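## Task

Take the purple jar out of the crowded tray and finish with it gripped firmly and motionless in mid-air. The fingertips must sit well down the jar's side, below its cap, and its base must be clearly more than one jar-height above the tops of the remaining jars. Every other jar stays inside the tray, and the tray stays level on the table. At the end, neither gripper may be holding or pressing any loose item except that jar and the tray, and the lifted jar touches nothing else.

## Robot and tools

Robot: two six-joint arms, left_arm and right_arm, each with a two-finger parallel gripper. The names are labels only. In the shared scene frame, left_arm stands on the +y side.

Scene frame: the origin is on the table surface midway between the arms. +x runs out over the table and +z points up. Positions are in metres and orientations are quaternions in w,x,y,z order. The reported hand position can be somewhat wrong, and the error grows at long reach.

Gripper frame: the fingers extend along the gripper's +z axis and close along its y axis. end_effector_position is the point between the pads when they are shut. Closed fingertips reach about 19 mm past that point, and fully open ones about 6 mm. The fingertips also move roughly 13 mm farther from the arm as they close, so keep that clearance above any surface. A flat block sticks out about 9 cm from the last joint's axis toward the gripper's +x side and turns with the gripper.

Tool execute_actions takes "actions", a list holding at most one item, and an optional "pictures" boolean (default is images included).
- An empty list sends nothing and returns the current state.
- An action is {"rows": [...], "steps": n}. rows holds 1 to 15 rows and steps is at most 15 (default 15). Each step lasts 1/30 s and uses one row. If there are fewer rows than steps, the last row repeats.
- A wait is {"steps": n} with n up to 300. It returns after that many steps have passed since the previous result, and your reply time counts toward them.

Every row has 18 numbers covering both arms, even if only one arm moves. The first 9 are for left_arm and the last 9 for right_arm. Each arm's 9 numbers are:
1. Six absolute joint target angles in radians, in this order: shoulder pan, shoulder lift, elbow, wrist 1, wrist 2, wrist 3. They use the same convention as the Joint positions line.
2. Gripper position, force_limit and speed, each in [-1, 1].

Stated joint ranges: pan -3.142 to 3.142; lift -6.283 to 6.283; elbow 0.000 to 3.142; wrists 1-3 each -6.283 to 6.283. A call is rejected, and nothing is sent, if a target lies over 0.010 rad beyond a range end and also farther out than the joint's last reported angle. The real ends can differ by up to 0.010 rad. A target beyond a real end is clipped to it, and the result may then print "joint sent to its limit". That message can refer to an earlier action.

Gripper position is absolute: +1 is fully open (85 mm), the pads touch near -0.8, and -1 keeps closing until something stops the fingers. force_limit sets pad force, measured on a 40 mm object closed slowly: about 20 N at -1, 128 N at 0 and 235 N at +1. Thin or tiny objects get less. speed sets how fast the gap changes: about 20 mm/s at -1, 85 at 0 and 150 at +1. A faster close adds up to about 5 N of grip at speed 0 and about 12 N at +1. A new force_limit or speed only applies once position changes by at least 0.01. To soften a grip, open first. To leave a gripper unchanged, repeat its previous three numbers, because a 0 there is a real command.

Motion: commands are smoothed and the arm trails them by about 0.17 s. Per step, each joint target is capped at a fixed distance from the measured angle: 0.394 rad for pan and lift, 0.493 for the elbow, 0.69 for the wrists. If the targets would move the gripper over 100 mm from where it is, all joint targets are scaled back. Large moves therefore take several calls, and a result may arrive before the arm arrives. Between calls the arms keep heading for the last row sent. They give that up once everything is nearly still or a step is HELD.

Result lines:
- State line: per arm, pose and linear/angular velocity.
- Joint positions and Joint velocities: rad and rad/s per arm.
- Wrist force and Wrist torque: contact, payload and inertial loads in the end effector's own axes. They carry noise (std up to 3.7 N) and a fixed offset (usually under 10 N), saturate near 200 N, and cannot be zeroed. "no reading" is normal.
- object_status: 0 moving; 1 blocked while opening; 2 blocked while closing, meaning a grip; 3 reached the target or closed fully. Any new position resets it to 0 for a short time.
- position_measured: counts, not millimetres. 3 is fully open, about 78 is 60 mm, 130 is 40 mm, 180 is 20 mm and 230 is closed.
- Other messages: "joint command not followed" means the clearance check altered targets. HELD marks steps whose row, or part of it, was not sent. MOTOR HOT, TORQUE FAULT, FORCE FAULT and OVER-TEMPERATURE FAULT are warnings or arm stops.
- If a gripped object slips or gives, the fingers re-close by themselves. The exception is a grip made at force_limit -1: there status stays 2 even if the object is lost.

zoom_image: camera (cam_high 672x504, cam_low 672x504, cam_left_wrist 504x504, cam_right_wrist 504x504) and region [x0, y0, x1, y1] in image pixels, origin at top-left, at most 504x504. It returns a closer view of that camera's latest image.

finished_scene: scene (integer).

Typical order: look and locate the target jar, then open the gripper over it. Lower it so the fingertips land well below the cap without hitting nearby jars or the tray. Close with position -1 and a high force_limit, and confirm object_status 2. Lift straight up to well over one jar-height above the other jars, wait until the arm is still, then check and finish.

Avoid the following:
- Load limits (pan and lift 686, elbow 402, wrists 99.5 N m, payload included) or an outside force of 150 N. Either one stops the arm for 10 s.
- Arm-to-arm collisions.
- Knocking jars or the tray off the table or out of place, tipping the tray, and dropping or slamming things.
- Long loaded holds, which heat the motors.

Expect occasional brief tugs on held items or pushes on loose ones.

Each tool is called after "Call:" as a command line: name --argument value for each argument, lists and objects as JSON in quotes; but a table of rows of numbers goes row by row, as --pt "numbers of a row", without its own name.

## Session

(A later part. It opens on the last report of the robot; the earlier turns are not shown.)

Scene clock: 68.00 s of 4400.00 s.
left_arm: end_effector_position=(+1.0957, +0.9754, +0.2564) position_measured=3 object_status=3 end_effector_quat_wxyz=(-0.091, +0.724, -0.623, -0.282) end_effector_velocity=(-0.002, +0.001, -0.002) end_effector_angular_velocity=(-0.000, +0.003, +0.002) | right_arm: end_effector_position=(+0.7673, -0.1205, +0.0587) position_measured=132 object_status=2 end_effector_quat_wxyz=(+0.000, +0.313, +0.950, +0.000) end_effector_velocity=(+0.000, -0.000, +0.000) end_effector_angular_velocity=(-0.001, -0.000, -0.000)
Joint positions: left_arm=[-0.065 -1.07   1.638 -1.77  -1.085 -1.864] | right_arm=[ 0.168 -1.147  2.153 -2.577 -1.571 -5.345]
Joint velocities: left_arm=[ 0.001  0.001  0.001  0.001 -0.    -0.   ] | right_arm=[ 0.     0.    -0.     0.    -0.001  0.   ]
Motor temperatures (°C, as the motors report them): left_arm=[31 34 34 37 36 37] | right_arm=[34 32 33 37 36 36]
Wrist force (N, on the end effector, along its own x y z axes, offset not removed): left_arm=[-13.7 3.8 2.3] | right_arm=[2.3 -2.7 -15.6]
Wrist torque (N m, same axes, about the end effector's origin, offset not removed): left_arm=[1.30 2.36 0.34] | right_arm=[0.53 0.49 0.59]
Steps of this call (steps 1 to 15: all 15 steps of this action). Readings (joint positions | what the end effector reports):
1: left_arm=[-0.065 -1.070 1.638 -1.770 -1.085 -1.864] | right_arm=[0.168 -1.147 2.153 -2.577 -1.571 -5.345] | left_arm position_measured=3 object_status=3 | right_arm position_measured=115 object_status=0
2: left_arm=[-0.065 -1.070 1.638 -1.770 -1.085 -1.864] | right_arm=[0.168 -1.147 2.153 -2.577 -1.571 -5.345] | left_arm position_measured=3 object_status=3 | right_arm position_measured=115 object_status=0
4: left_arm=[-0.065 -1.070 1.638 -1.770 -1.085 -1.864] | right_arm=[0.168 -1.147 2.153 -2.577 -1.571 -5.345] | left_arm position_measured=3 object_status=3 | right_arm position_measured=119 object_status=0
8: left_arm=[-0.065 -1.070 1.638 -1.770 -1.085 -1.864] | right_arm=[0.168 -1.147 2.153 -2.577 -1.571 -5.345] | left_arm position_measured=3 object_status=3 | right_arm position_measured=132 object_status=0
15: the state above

Call:
execute_actions --actions '[{"rows":[[-0.065,-1.07,1.638,-1.77,-1.085,-1.864,1,0,0,0.168,-1.1484,2.1527,-2.5751,-1.5708,-5.345,-1,-0.9,-0.6]],"steps":10}]' --pictures false

Call:
execute_actions --actions '[{"rows":[[-0.065,-1.07,1.638,-1.77,-1.085,-1.864,1,0,0,0.1563,-1.1489,2.1536,-2.5755,-1.5708,-5.07,-1,-0.9,-0.6]],"steps":8}]' --pictures false

Call:
execute_actions --actions '[{"rows":[[-0.065,-1.07,1.638,-1.77,-1.085,-1.864,1,0,0,0.1447,-1.1493,2.1544,-2.5759,-1.5708,-4.79,-1,-0.9,-0.6]],"steps":8}]' --pictures false

Call:
execute_actions --actions '[{"rows":[[-0.065,-1.07,1.638,-1.77,-1.085,-1.864,1,0,0,0.133,-1.1496,2.155,-2.5762,-1.5708,-4.51,-1,-0.9,-0.6]]}]' --pictures false

Call:
execute_actions --actions '[{"rows":[[-0.065,-1.07,1.638,-1.77,-1.085,-1.864,1,0,0,0.133,-1.1487,2.1552,-2.5773,-1.5708,-4.51,0.11,-0.9,0]],"steps":9}]' --pictures false

Call:
execute_actions --actions '[{"rows":[[-0.065,-1.07,1.638,-1.77,-1.085,-1.864,1,0,0,0.133,-1.17,2.1492,-2.55,-1.5708,-4.51,0.11,-0.9,0]],"steps":9}]' --pictures false

Call:
execute_actions --actions '[{"rows":[[-0.065,-1.07,1.638,-1.77,-1.085,-1.864,1,0,0,0.1511,-1.223,2.2601,-2.6079,-1.5708,-4.462,0.11,-0.9,0]]}]' --pictures false

Call:
execute_actions --actions '[{"steps":10}]'

Scene clock: 81.00 s of 4400.00 s.
left_arm: end_effector_position=(+1.0957, +0.9754, +0.2564) position_measured=3 object_status=3 end_effector_quat_wxyz=(-0.091, +0.724, -0.623, -0.282) end_effector_velocity=(-0.000, -0.000, +0.001) end_effector_angular_velocity=(-0.001, -0.000, -0.001) | right_arm: end_effector_position=(+0.7671, -0.1206, +0.0597) position_measured=132 object_status=2 end_effector_quat_wxyz=(-0.000, +0.313, +0.950, -0.000) end_effector_velocity=(-0.001, -0.000, +0.001) end_effector_angular_velocity=(+0.000, +0.001, -0.001)
Joint positions: left_arm=[-0.065 -1.07   1.638 -1.77  -1.085 -1.864] | right_arm=[ 0.168 -1.148  2.153 -2.575 -1.571 -5.345]
Joint velocities: left_arm=[-0.    -0.001  0.    -0.    -0.     0.001] | right_arm=[-0.    -0.002  0.     0.003  0.001  0.001]
Motor temperatures (°C, as the motors report them): left_arm=[31 34 34 37 36 37] | right_arm=[34 32 33 37 36 36]
Wrist force (N, on the end effector, along its own x y z axes, offset not removed): left_arm=[-10.1 6.8 2.8] | right_arm=[0.4 0.7 0.7]
Wrist torque (N m, same axes, about the end effector's origin, offset not removed): left_arm=[1.94 1.70 0.33] | right_arm=[0.25 0.34 0.64]
Steps of this call (steps 1 to 15: the robot went on to your last target; steps 16 to 90: nothing new was sent; then 9.67 s passed at rest; steps 91 to 100: all 10 steps of this action). Readings (joint positions | what the end effector reports):
91: left_arm=[-0.065 -1.070 1.638 -1.770 -1.085 -1.864] | right_arm=[0.168 -1.147 2.153 -2.577 -1.571 -5.345] | left_arm position_measured=3 object_status=3 | right_arm position_measured=132 object_status=2
92: left_arm=[-0.065 -1.070 1.638 -1.770 -1.085 -1.864] | right_arm=[0.168 -1.147 2.153 -2.577 -1.571 -5.345] | left_arm position_measured=3 object_status=3 | right_arm position_measured=132 object_status=2
94: left_arm=[-0.065 -1.070 1.638 -1.770 -1.085 -1.864] | right_arm=[0.168 -1.147 2.153 -2.577 -1.571 -5.345] | left_arm position_measured=3 object_status=3 | right_arm position_measured=132 object_status=2
98: left_arm=[-0.065 -1.070 1.638 -1.770 -1.085 -1.864] | right_arm=[0.168 -1.148 2.153 -2.576 -1.571 -5.345] | left_arm position_measured=3 object_status=3 | right_arm position_measured=132 object_status=2
100: the state above

Scene clock: 81.27 s of 4400.00 s.
left_arm: end_effector_position=(+1.0957, +0.9754, +0.2564) position_measured=3 object_status=3 end_effector_quat_wxyz=(-0.091, +0.724, -0.623, -0.282) end_effector_velocity=(+0.000, +0.000, +0.001) end_effector_angular_velocity=(-0.000, -0.001, -0.000) | right_arm: end_effector_position=(+0.7711, -0.1281, +0.0601) position_measured=132 object_status=2 end_effector_quat_wxyz=(-0.000, +0.406, +0.914, -0.000) end_effector_velocity=(+0.008, -0.015, +0.001) end_effector_angular_velocity=(+0.002, +0.000, -0.683)
Joint positions: left_arm=[-0.065 -1.07   1.638 -1.77  -1.085 -1.864] | right_arm=[ 0.159 -1.149  2.153 -2.575 -1.571 -5.155]
Joint velocities: left_arm=[ 0.    -0.001 -0.     0.     0.     0.   ] | right_arm=[-0.019 -0.001  0.001  0.     0.002  0.664]
Motor temperatures (°C, as the motors report them): left_arm=[31 34 34 37 36 37] | right_arm=[34 32 33 37 36 36]
Wrist force (N, on the end effector, along its own x y z axes, offset not removed): left_arm=[-10.4 -0.8 5.1] | right_arm=[-2.3 0.4 0.5]
Wrist torque (N m, same axes, about the end effector's origin, offset not removed): left_arm=[0.63 1.69 0.35] | right_arm=[0.21 0.91 0.62]
Steps of this call (steps 1 to 8: all 8 steps of this action). Readings (joint positions | what the end effector reports):
1: left_arm=[-0.065 -1.070 1.638 -1.770 -1.085 -1.864] | right_arm=[0.168 -1.148 2.153 -2.575 -1.571 -5.345] | left_arm position_measured=3 object_status=3 | right_arm position_measured=132 object_status=2
2: left_arm=[-0.065 -1.070 1.638 -1.770 -1.085 -1.864] | right_arm=[0.167 -1.148 2.153 -2.575 -1.571 -5.343] | left_arm position_measured=3 object_status=3 | right_arm position_measured=132 object_status=2
4: left_arm=[-0.065 -1.070 1.638 -1.770 -1.085 -1.864] | right_arm=[0.163 -1.148 2.153 -2.575 -1.571 -5.298] | left_arm position_measured=3 object_status=3 | right_arm position_measured=132 object_status=2
8: the state above

Scene clock: 81.53 s of 4400.00 s.
left_arm: end_effector_position=(+1.0957, +0.9754, +0.2564) position_measured=3 object_status=3 end_effector_quat_wxyz=(-0.091, +0.724, -0.623, -0.282) end_effector_velocity=(+0.000, -0.001, -0.000) end_effector_angular_velocity=(+0.000, +0.000, -0.001) | right_arm: end_effector_position=(+0.7756, -0.1374, +0.0602) position_measured=132 object_status=2 end_effector_quat_wxyz=(-0.000, +0.529, +0.849, -0.000) end_effector_velocity=(+0.009, -0.018, +0.000) end_effector_angular_velocity=(-0.001, -0.001, -0.783)
Joint positions: left_arm=[-0.065 -1.07   1.638 -1.77  -1.085 -1.864] | right_arm=[ 0.147 -1.149  2.154 -2.576 -1.571 -4.887]
Joint velocities: left_arm=[-0.001  0.    -0.     0.     0.    -0.001] | right_arm=[-0.022 -0.001  0.001 -0.001 -0.001  0.761]
Motor temperatures (°C, as the motors report them): left_arm=[31 34 34 37 36 37] | right_arm=[34 32 33 37 36 36]
Wrist force (N, on the end effector, along its own x y z axes, offset not removed): left_arm=[-9.1 3.2 4.1] | right_arm=[-2.4 2.5 1.6]
Wrist torque (N m, same axes, about the end effector's origin, offset not removed): left_arm=[1.25 1.42 0.48] | right_arm=[0.55 0.99 0.68]
Steps of this call (steps 1 to 8: all 8 steps of this action). Readings (joint positions | what the end effector reports):
1: left_arm=[-0.065 -1.070 1.638 -1.770 -1.085 -1.864] | right_arm=[0.158 -1.149 2.153 -2.575 -1.571 -5.135] | left_arm position_measured=3 object_status=3 | right_arm position_measured=132 object_status=2
2: left_arm=[-0.065 -1.070 1.638 -1.770 -1.085 -1.864] | right_arm=[0.157 -1.149 2.153 -2.575 -1.571 -5.118] | left_arm position_measured=3 object_status=3 | right_arm position_measured=132 object_status=2
4: left_arm=[-0.065 -1.070 1.638 -1.770 -1.085 -1.864] | right_arm=[0.153 -1.149 2.154 -2.575 -1.571 -5.052] | left_arm position_measured=3 object_status=3 | right_arm position_measured=132 object_status=2
8: the state above

Scene clock: 82.03 s of 4400.00 s.
left_arm: end_effector_position=(+1.0957, +0.9754, +0.2564) position_measured=3 object_status=3 end_effector_quat_wxyz=(-0.091, +0.724, -0.623, -0.282) end_effector_velocity=(+0.000, -0.001, -0.000) end_effector_angular_velocity=(+0.000, -0.000, -0.000) | right_arm: end_effector_position=(+0.7812, -0.1490, +0.0602) position_measured=132 object_status=2 end_effector_quat_wxyz=(-0.000, +0.678, +0.735, -0.000) end_effector_velocity=(+0.001, -0.004, -0.000) end_effector_angular_velocity=(-0.003, +0.001, -0.125)
Joint positions: left_arm=[-0.065 -1.07   1.638 -1.77  -1.085 -1.864] | right_arm=[ 0.133 -1.15   2.155 -2.576 -1.571 -4.526]
Joint velocities: left_arm=[-0.001 -0.     0.    -0.     0.    -0.001] | right_arm=[-0.003 -0.     0.001  0.001 -0.002  0.122]
Motor temperatures (°C, as the motors report them): left_arm=[31 34 34 37 36 37] | right_arm=[34 32 33 37 36 36]
Wrist force (N, on the end effector, along its own x y z axes, offset not removed): left_arm=[-8.1 4.5 2.3] | right_arm=[1.9 1.8 2.2]
Wrist torque (N m, same axes, about the end effector's origin, offset not removed): left_arm=[1.52 1.09 0.31] | right_arm=[0.40 0.04 0.60]
Steps of this call (steps 1 to 15: all 15 steps of this action). Readings (joint positions | what the end effector reports):
1: left_arm=[-0.065 -1.070 1.638 -1.770 -1.085 -1.864] | right_arm=[0.147 -1.149 2.154 -2.576 -1.571 -4.865] | left_arm position_measured=3 object_status=3 | right_arm position_measured=132 object_status=2
2: left_arm=[-0.065 -1.070 1.638 -1.770 -1.085 -1.864] | right_arm=[0.146 -1.149 2.154 -2.576 -1.571 -4.845] | left_arm position_measured=3 object_status=3 | right_arm position_measured=132 object_status=2
4: left_arm=[-0.065 -1.070 1.638 -1.770 -1.085 -1.864] | right_arm=[0.141 -1.149 2.155 -2.576 -1.571 -4.777] | left_arm position_measured=3 object_status=3 | right_arm position_measured=132 object_status=2
8: left_arm=[-0.065 -1.070 1.638 -1.770 -1.085 -1.864] | right_arm=[0.136 -1.150 2.155 -2.576 -1.571 -4.609] | left_arm position_measured=3 object_status=3 | right_arm position_measured=132 object_status=2
15: the state above

Scene clock: 82.33 s of 4400.00 s.
left_arm: end_effector_position=(+1.0957, +0.9754, +0.2564) position_measured=3 object_status=3 end_effector_quat_wxyz=(-0.091, +0.724, -0.623, -0.282) end_effector_velocity=(-0.001, -0.001, -0.001) end_effector_angular_velocity=(+0.000, +0.002, -0.001) | right_arm: end_effector_position=(+0.7814, -0.1493, +0.0597) position_measured=115 object_status=0 end_effector_quat_wxyz=(+0.000, +0.683, +0.730, +0.000) end_effector_velocity=(+0.001, -0.000, -0.001) end_effector_angular_velocity=(-0.000, -0.000, -0.011)
Joint positions: left_arm=[-0.065 -1.07   1.638 -1.77  -1.085 -1.864] | right_arm=[ 0.133 -1.149  2.155 -2.577 -1.571 -4.511]
Joint velocities: left_arm=[-0.001  0.     0.002 -0.    -0.    -0.   ] | right_arm=[-0.     0.001 -0.    -0.001 -0.     0.01 ]
Motor temperatures (°C, as the motors report them): left_arm=[31 34 34 37 36 37] | right_arm=[34 32 33 37 36 36]
Wrist force (N, on the end effector, along its own x y z axes, offset not removed): left_arm=[-10.1 5.7 1.4] | right_arm=[0.0 4.6 3.6]
Wrist torque (N m, same axes, about the end effector's origin, offset not removed): left_arm=[1.93 1.59 0.30] | right_arm=[0.91 0.52 0.50]
Steps of this call (steps 1 to 9: all 9 steps of this action). Readings (joint positions | what the end effector reports):
1: left_arm=[-0.065 -1.070 1.638 -1.770 -1.085 -1.864] | right_arm=[0.133 -1.150 2.155 -2.576 -1.571 -4.522] | left_arm position_measured=3 object_status=3 | right_arm position_measured=132 object_status=0
2: left_arm=[-0.065 -1.070 1.638 -1.770 -1.085 -1.864] | right_arm=[0.133 -1.150 2.155 -2.576 -1.571 -4.519] | left_arm position_measured=3 object_status=3 | right_arm position_measured=132 object_status=0
4: left_arm=[-0.065 -1.070 1.638 -1.770 -1.085 -1.864] | right_arm=[0.133 -1.149 2.155 -2.577 -1.571 -4.515] | left_arm position_measured=3 object_status=3 | right_arm position_measured=125 object_status=0
8: left_arm=[-0.065 -1.070 1.638 -1.770 -1.085 -1.864] | right_arm=[0.133 -1.149 2.155 -2.577 -1.571 -4.512] | left_arm position_measured=3 object_status=3 | right_arm position_measured=115 object_status=0
9: the state above

Scene clock: 82.63 s of 4400.00 s.
left_arm: end_effector_position=(+1.0957, +0.9754, +0.2564) position_measured=3 object_status=3 end_effector_quat_wxyz=(-0.091, +0.724, -0.623, -0.282) end_effector_velocity=(+0.000, -0.000, +0.001) end_effector_angular_velocity=(-0.000, -0.001, -0.001) | right_arm: end_effector_position=(+0.7812, -0.1494, +0.0746) position_measured=115 object_status=3 end_effector_quat_wxyz=(+0.000, +0.684, +0.730, +0.000) end_effector_velocity=(-0.001, -0.000, +0.023) end_effector_angular_velocity=(+0.000, +0.002, -0.002)
Joint positions: left_arm=[-0.065 -1.07   1.638 -1.77  -1.085 -1.864] | right_arm=[ 0.133 -1.167  2.15  -2.555 -1.571 -4.51 ]
Joint velocities: left_arm=[-0.    -0.001 -0.    -0.    -0.     0.001] | right_arm=[-0.    -0.028 -0.007  0.036  0.001  0.002]
Motor temperatures (°C, as the motors report them): left_arm=[31 34 34 37 36 37] | right_arm=[34 32 33 37 36 36]
Wrist force (N, on the end effector, along its own x y z axes, offset not removed): left_arm=[-5.8 5.2 3.4] | right_arm=[1.6 1.5 1.3]
Wrist torque (N m, same axes, about the end effector's origin, offset not removed): left_arm=[1.80 0.83 0.49] | right_arm=[0.38 0.10 0.56]
Steps of this call (steps 1 to 9: all 9 steps of this action). Readings (joint positions | what the end effector reports):
1: left_arm=[-0.065 -1.070 1.638 -1.770 -1.085 -1.864] | right_arm=[0.133 -1.149 2.155 -2.577 -1.571 -4.511] | left_arm position_measured=3 object_status=3 | right_arm position_measured=115 object_status=0
2: left_arm=[-0.065 -1.070 1.638 -1.770 -1.085 -1.864] | right_arm=[0.133 -1.150 2.155 -2.576 -1.571 -4.511] | left_arm position_measured=3 object_status=3 | right_arm position_measured=115 object_status=0
4: left_arm=[-0.065 -1.070 1.638 -1.770 -1.085 -1.864] | right_arm=[0.133 -1.157 2.153 -2.567 -1.571 -4.511] | left_arm position_measured=3 object_status=3 | right_arm position_measured=115 object_status=0
8: left_arm=[-0.065 -1.070 1.638 -1.770 -1.085 -1.864] | right_arm=[0.133 -1.165 2.151 -2.556 -1.571 -4.510] | left_arm position_measured=3 object_status=3 | right_arm position_measured=115 object_status=3
9: the state above

Scene clock: 83.13 s of 4400.00 s.
left_arm: end_effector_position=(+1.0957, +0.9754, +0.2564) position_measured=3 object_status=3 end_effector_quat_wxyz=(-0.091, +0.724, -0.623, -0.282) end_effector_velocity=(+0.001, +0.001, +0.002) end_effector_angular_velocity=(-0.000, -0.002, +0.000) | right_arm: end_effector_position=(+0.7015, -0.1562, +0.0722) position_measured=115 object_status=3 end_effector_quat_wxyz=(+0.000, +0.694, +0.720, +0.000) end_effector_velocity=(-0.025, -0.003, -0.002) end_effector_angular_velocity=(-0.000, +0.003, -0.010)
Joint positions: left_arm=[-0.065 -1.07   1.638 -1.77  -1.085 -1.864] | right_arm=[ 0.15  -1.221  2.256 -2.606 -1.571 -4.464]
Joint velocities: left_arm=[ 0.001 -0.001 -0.002  0.     0.     0.001] | right_arm=[ 0.005 -0.015  0.032 -0.014  0.     0.015]
Motor temperatures (°C, as the motors report them): left_arm=[31 34 34 37 36 37] | right_arm=[34 32 33 37 36 36]
Wrist force (N, on the end effector, along its own x y z axes, offset not removed): left_arm=[-6.8 4.9 5.4] | right_arm=[-2.3 0.3 -0.2]
Wrist torque (N m, same axes, about the end effector's origin, offset not removed): left_arm=[1.77 0.86 0.26] | right_arm=[0.21 0.90 0.59]
Steps of this call (steps 1 to 15: all 15 steps of this action). Readings (joint positions | what the end effector reports):
1: left_arm=[-0.065 -1.070 1.638 -1.770 -1.085 -1.864] | right_arm=[0.133 -1.167 2.150 -2.554 -1.571 -4.510] | left_arm position_measured=3 object_status=3 | right_arm position_measured=115 object_status=3
2: left_arm=[-0.065 -1.070 1.638 -1.770 -1.085 -1.864] | right_arm=[0.134 -1.170 2.152 -2.555 -1.571 -4.508] | left_arm position_measured=3 object_status=3 | right_arm position_measured=115 object_status=3
4: left_arm=[-0.065 -1.070 1.638 -1.770 -1.085 -1.864] | right_arm=[0.140 -1.188 2.183 -2.573 -1.571 -4.492] | left_arm position_measured=3 object_status=3 | right_arm position_measured=115 object_status=3
8: left_arm=[-0.065 -1.070 1.638 -1.770 -1.085 -1.864] | right_arm=[0.147 -1.211 2.233 -2.595 -1.571 -4.473] | left_arm position_measured=3 object_status=3 | right_arm position_measured=115 object_status=3
15: the state above

Scene clock: 83.47 s of 4400.00 s.
left_arm: end_effector_position=(+1.0957, +0.9754, +0.2564) position_measured=3 object_status=3 end_effector_quat_wxyz=(-0.091, +0.724, -0.623, -0.282) end_effector_velocity=(+0.000, -0.000, -0.001) end_effector_angular_velocity=(+0.000, +0.000, -0.000) | right_arm: end_effector_position=(+0.6985, -0.1566, +0.0719) position_measured=115 object_status=3 end_effector_quat_wxyz=(+0.000, +0.695, +0.719, +0.000) end_effector_velocity=(-0.003, -0.001, -0.001) end_effector_angular_velocity=(-0.002, +0.001, +0.000)
Joint positions: left_arm=[-0.065 -1.07   1.638 -1.77  -1.085 -1.864] | right_arm=[ 0.151 -1.223  2.26  -2.608 -1.571 -4.462]
Joint velocities: left_arm=[-0.     0.001 -0.    -0.     0.    -0.   ] | right_arm=[ 0.    -0.001  0.004 -0.001 -0.002  0.   ]
Motor temperatures (°C, as the motors report them): left_arm=[31 34 34 37 36 37] | right_arm=[34 32 33 37 36 36]
Wrist force (N, on the end effector, along its own x y z axes, offset not removed): left_arm=[-10.2 6.6 2.6] | right_arm=[0.1 5.5 -0.1]
Wrist torque (N m, same axes, about the end effector's origin, offset not removed): left_arm=[2.12 1.66 0.28] | right_arm=[1.12 0.53 0.56]
Steps of this call (steps 1 to 10: the robot went on to your last target). Readings (joint positions | what the end effector reports):
1: left_arm=[-0.065 -1.070 1.638 -1.770 -1.085 -1.864] | right_arm=[0.151 -1.222 2.257 -2.606 -1.571 -4.463] | left_arm position_measured=3 object_status=3 | right_arm position_measured=115 object_status=3
2: left_arm=[-0.065 -1.070 1.638 -1.770 -1.085 -1.864] | right_arm=[0.151 -1.222 2.258 -2.607 -1.571 -4.463] | left_arm position_measured=3 object_status=3 | right_arm position_measured=115 object_status=3
4: left_arm=[-0.065 -1.070 1.638 -1.770 -1.085 -1.864] | right_arm=[0.151 -1.222 2.259 -2.607 -1.571 -4.463] | left_arm position_measured=3 object_status=3 | right_arm position_measured=115 object_status=3
8: left_arm=[-0.065 -1.070 1.638 -1.770 -1.085 -1.864] | right_arm=[0.151 -1.223 2.260 -2.608 -1.571 -4.462] | left_arm position_measured=3 object_status=3 | right_arm position_measured=115 object_status=3
10: the state above

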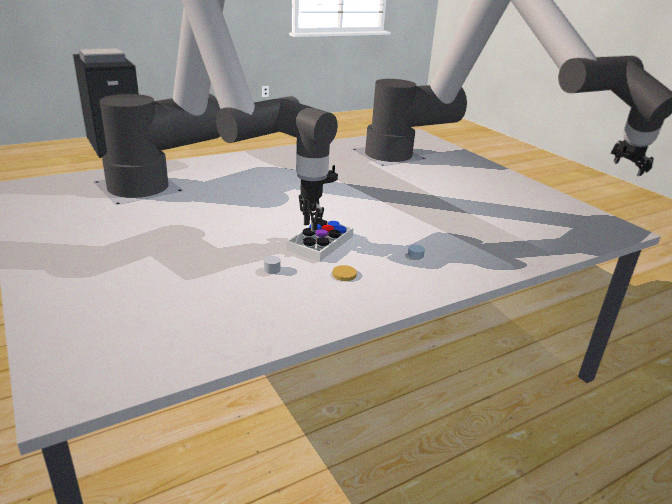

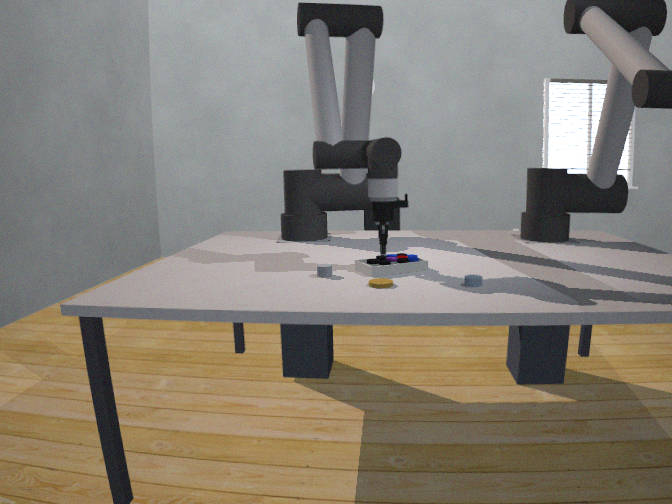

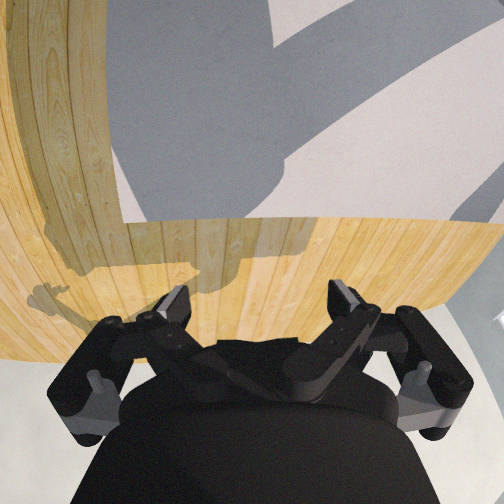

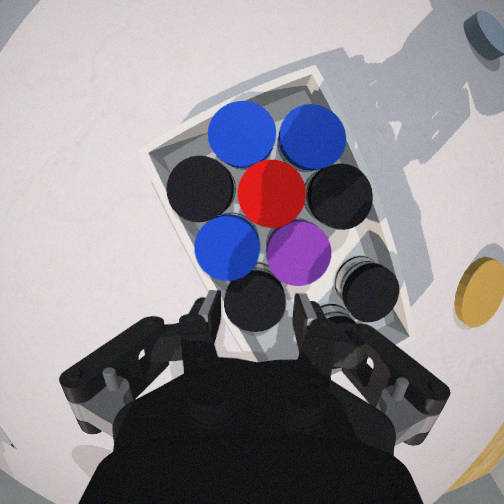

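Call:
execute_actions --actions '[{"rows":[[-0.065,-1.07,1.638,-1.77,-1.085,-1.864,1,0,0,0.1481,-1.2252,2.2641,-2.6097,-1.5708,-4.44,0.11,-0.9,0]],"steps":8}]' --pictures false

Call:
execute_actions --actions '[{"rows":[[-0.065,-1.07,1.638,-1.77,-1.085,-1.864,1,0,0,0.1481,-1.2134,2.2673,-2.6247,-1.5708,-4.44,0.11,-0.9,0]]}]'

Scene clock: 89.43 s of 4400.00 s.
left_arm: end_effector_position=(+1.0957, +0.9754, +0.2564) position_measured=3 object_status=3 end_effector_quat_wxyz=(-0.091, +0.724, -0.623, -0.282) end_effector_velocity=(-0.002, -0.000, -0.001) end_effector_angular_velocity=(-0.000, +0.003, -0.001) | right_arm: end_effector_position=(+0.6969, -0.1589, +0.0718) position_measured=115 object_status=3 end_effector_quat_wxyz=(-0.000, +0.702, +0.712, -0.000) end_effector_velocity=(-0.002, -0.005, +0.000) end_effector_angular_velocity=(+0.000, -0.001, -0.042)
Joint positions: left_arm=[-0.065 -1.07   1.638 -1.77  -1.085 -1.864] | right_arm=[ 0.149 -1.225  2.263 -2.609 -1.571 -4.445]
Joint velocities: left_arm=[-0.    -0.     0.003 -0.     0.     0.001] | right_arm=[-0.005 -0.004  0.006 -0.003 -0.     0.037]
Motor temperatures (°C, as the motors report them): left_arm=[31 34 34 37 36 37] | right_arm=[34 32 33 37 36 36]
Wrist force (N, on the end effector, along its own x y z axes, offset not removed): left_arm=[-10.1 2.4 -0.4] | right_arm=[4.1 3.1 3.4]
Wrist torque (N m, same axes, about the end effector's origin, offset not removed): left_arm=[1.19 1.60 0.40] | right_arm=[0.71 -0.29 0.52]
Steps of this call (steps 1 to 15: the robot went on to your last target; steps 16 to 90: nothing new was sent; then 2.70 s passed at rest; steps 91 to 98: all 8 steps of this action). Readings (joint positions | what the end effector reports):
91: left_arm=[-0.065 -1.070 1.638 -1.770 -1.085 -1.864] | right_arm=[0.151 -1.223 2.260 -2.608 -1.571 -4.462] | left_arm position_measured=3 object_status=3 | right_arm position_measured=115 object_status=3
92: left_arm=[-0.065 -1.070 1.638 -1.770 -1.085 -1.864] | right_arm=[0.151 -1.223 2.260 -2.608 -1.571 -4.461] | left_arm position_measured=3 object_status=3 | right_arm position_measured=115 object_status=3
94: left_arm=[-0.065 -1.070 1.638 -1.770 -1.085 -1.864] | right_arm=[0.150 -1.224 2.262 -2.609 -1.571 -4.453] | left_arm position_measured=3 object_status=3 | right_arm position_measured=115 object_status=3
98: the state above

Scene clock: 89.93 s of 4400.00 s.
left_arm: end_effector_position=(+1.0957, +0.9754, +0.2564) position_measured=3 object_status=3 end_effector_quat_wxyz=(-0.091, +0.724, -0.623, -0.282) end_effector_velocity=(+0.000, -0.000, +0.001) end_effector_angular_velocity=(+0.000, -0.001, -0.000) | right_arm: end_effector_position=(+0.6968, -0.1596, +0.0632) position_measured=115 object_status=3 end_effector_quat_wxyz=(+0.000, +0.704, +0.710, +0.000) end_effector_velocity=(+0.001, +0.001, -0.002) end_effector_angular_velocity=(+0.003, -0.001, -0.002)
Joint positions: left_arm=[-0.065 -1.07   1.638 -1.77  -1.085 -1.864] | right_arm=[ 0.148 -1.214  2.267 -2.624 -1.571 -4.44 ]
Joint velocities: left_arm=[-0. -0. -0.  0.  0. -0.] | right_arm=[-0.     0.003 -0.    -0.005  0.003  0.001]
Motor temperatures (°C, as the motors report them): left_arm=[31 34 34 37 36 37] | right_arm=[34 32 33 37 36 36]
Wrist force (N, on the end effector, along its own x y z axes, offset not removed): left_arm=[-10.5 1.7 4.3] | right_arm=[1.6 1.9 1.8]
Wrist torque (N m, same axes, about the end effector's origin, offset not removed): left_arm=[1.11 1.76 0.38] | right_arm=[0.49 0.24 0.67]
Steps of this call (steps 1 to 15: all 15 steps of this action). Readings (joint positions | what the end effector reports):
1: left_arm=[-0.065 -1.070 1.638 -1.770 -1.085 -1.864] | right_arm=[0.149 -1.225 2.263 -2.609 -1.571 -4.444] | left_arm position_measured=3 object_status=3 | right_arm position_measured=115 object_status=3
2: left_arm=[-0.065 -1.070 1.638 -1.770 -1.085 -1.864] | right_arm=[0.149 -1.224 2.264 -2.611 -1.571 -4.443] | left_arm position_measured=3 object_status=3 | right_arm position_measured=115 object_status=3
4: left_arm=[-0.065 -1.070 1.638 -1.770 -1.085 -1.864] | right_arm=[0.148 -1.220 2.265 -2.616 -1.571 -4.442] | left_arm position_measured=3 object_status=3 | right_arm position_measured=115 object_status=3
8: left_arm=[-0.065 -1.070 1.638 -1.770 -1.085 -1.864] | right_arm=[0.148 -1.216 2.267 -2.621 -1.571 -4.441] | left_arm position_measured=3 object_status=3 | right_arm position_measured=115 object_status=3
15: the state above

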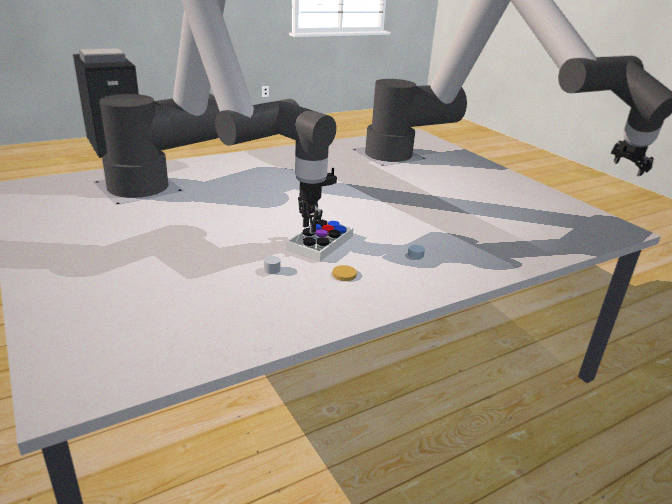

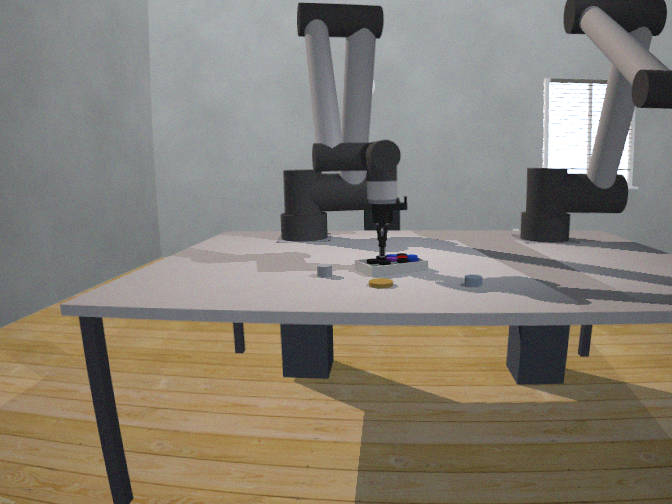

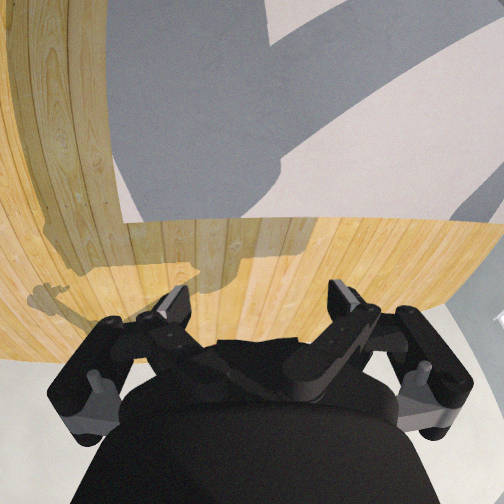

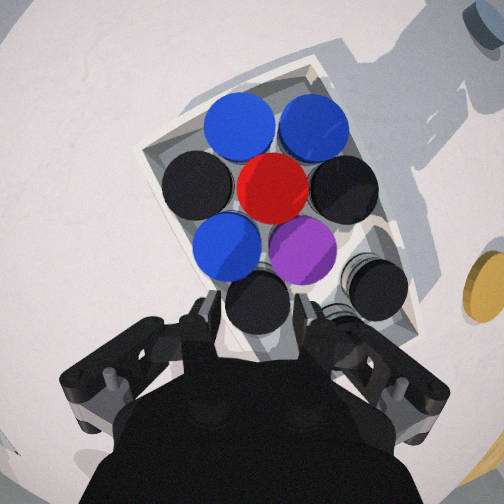

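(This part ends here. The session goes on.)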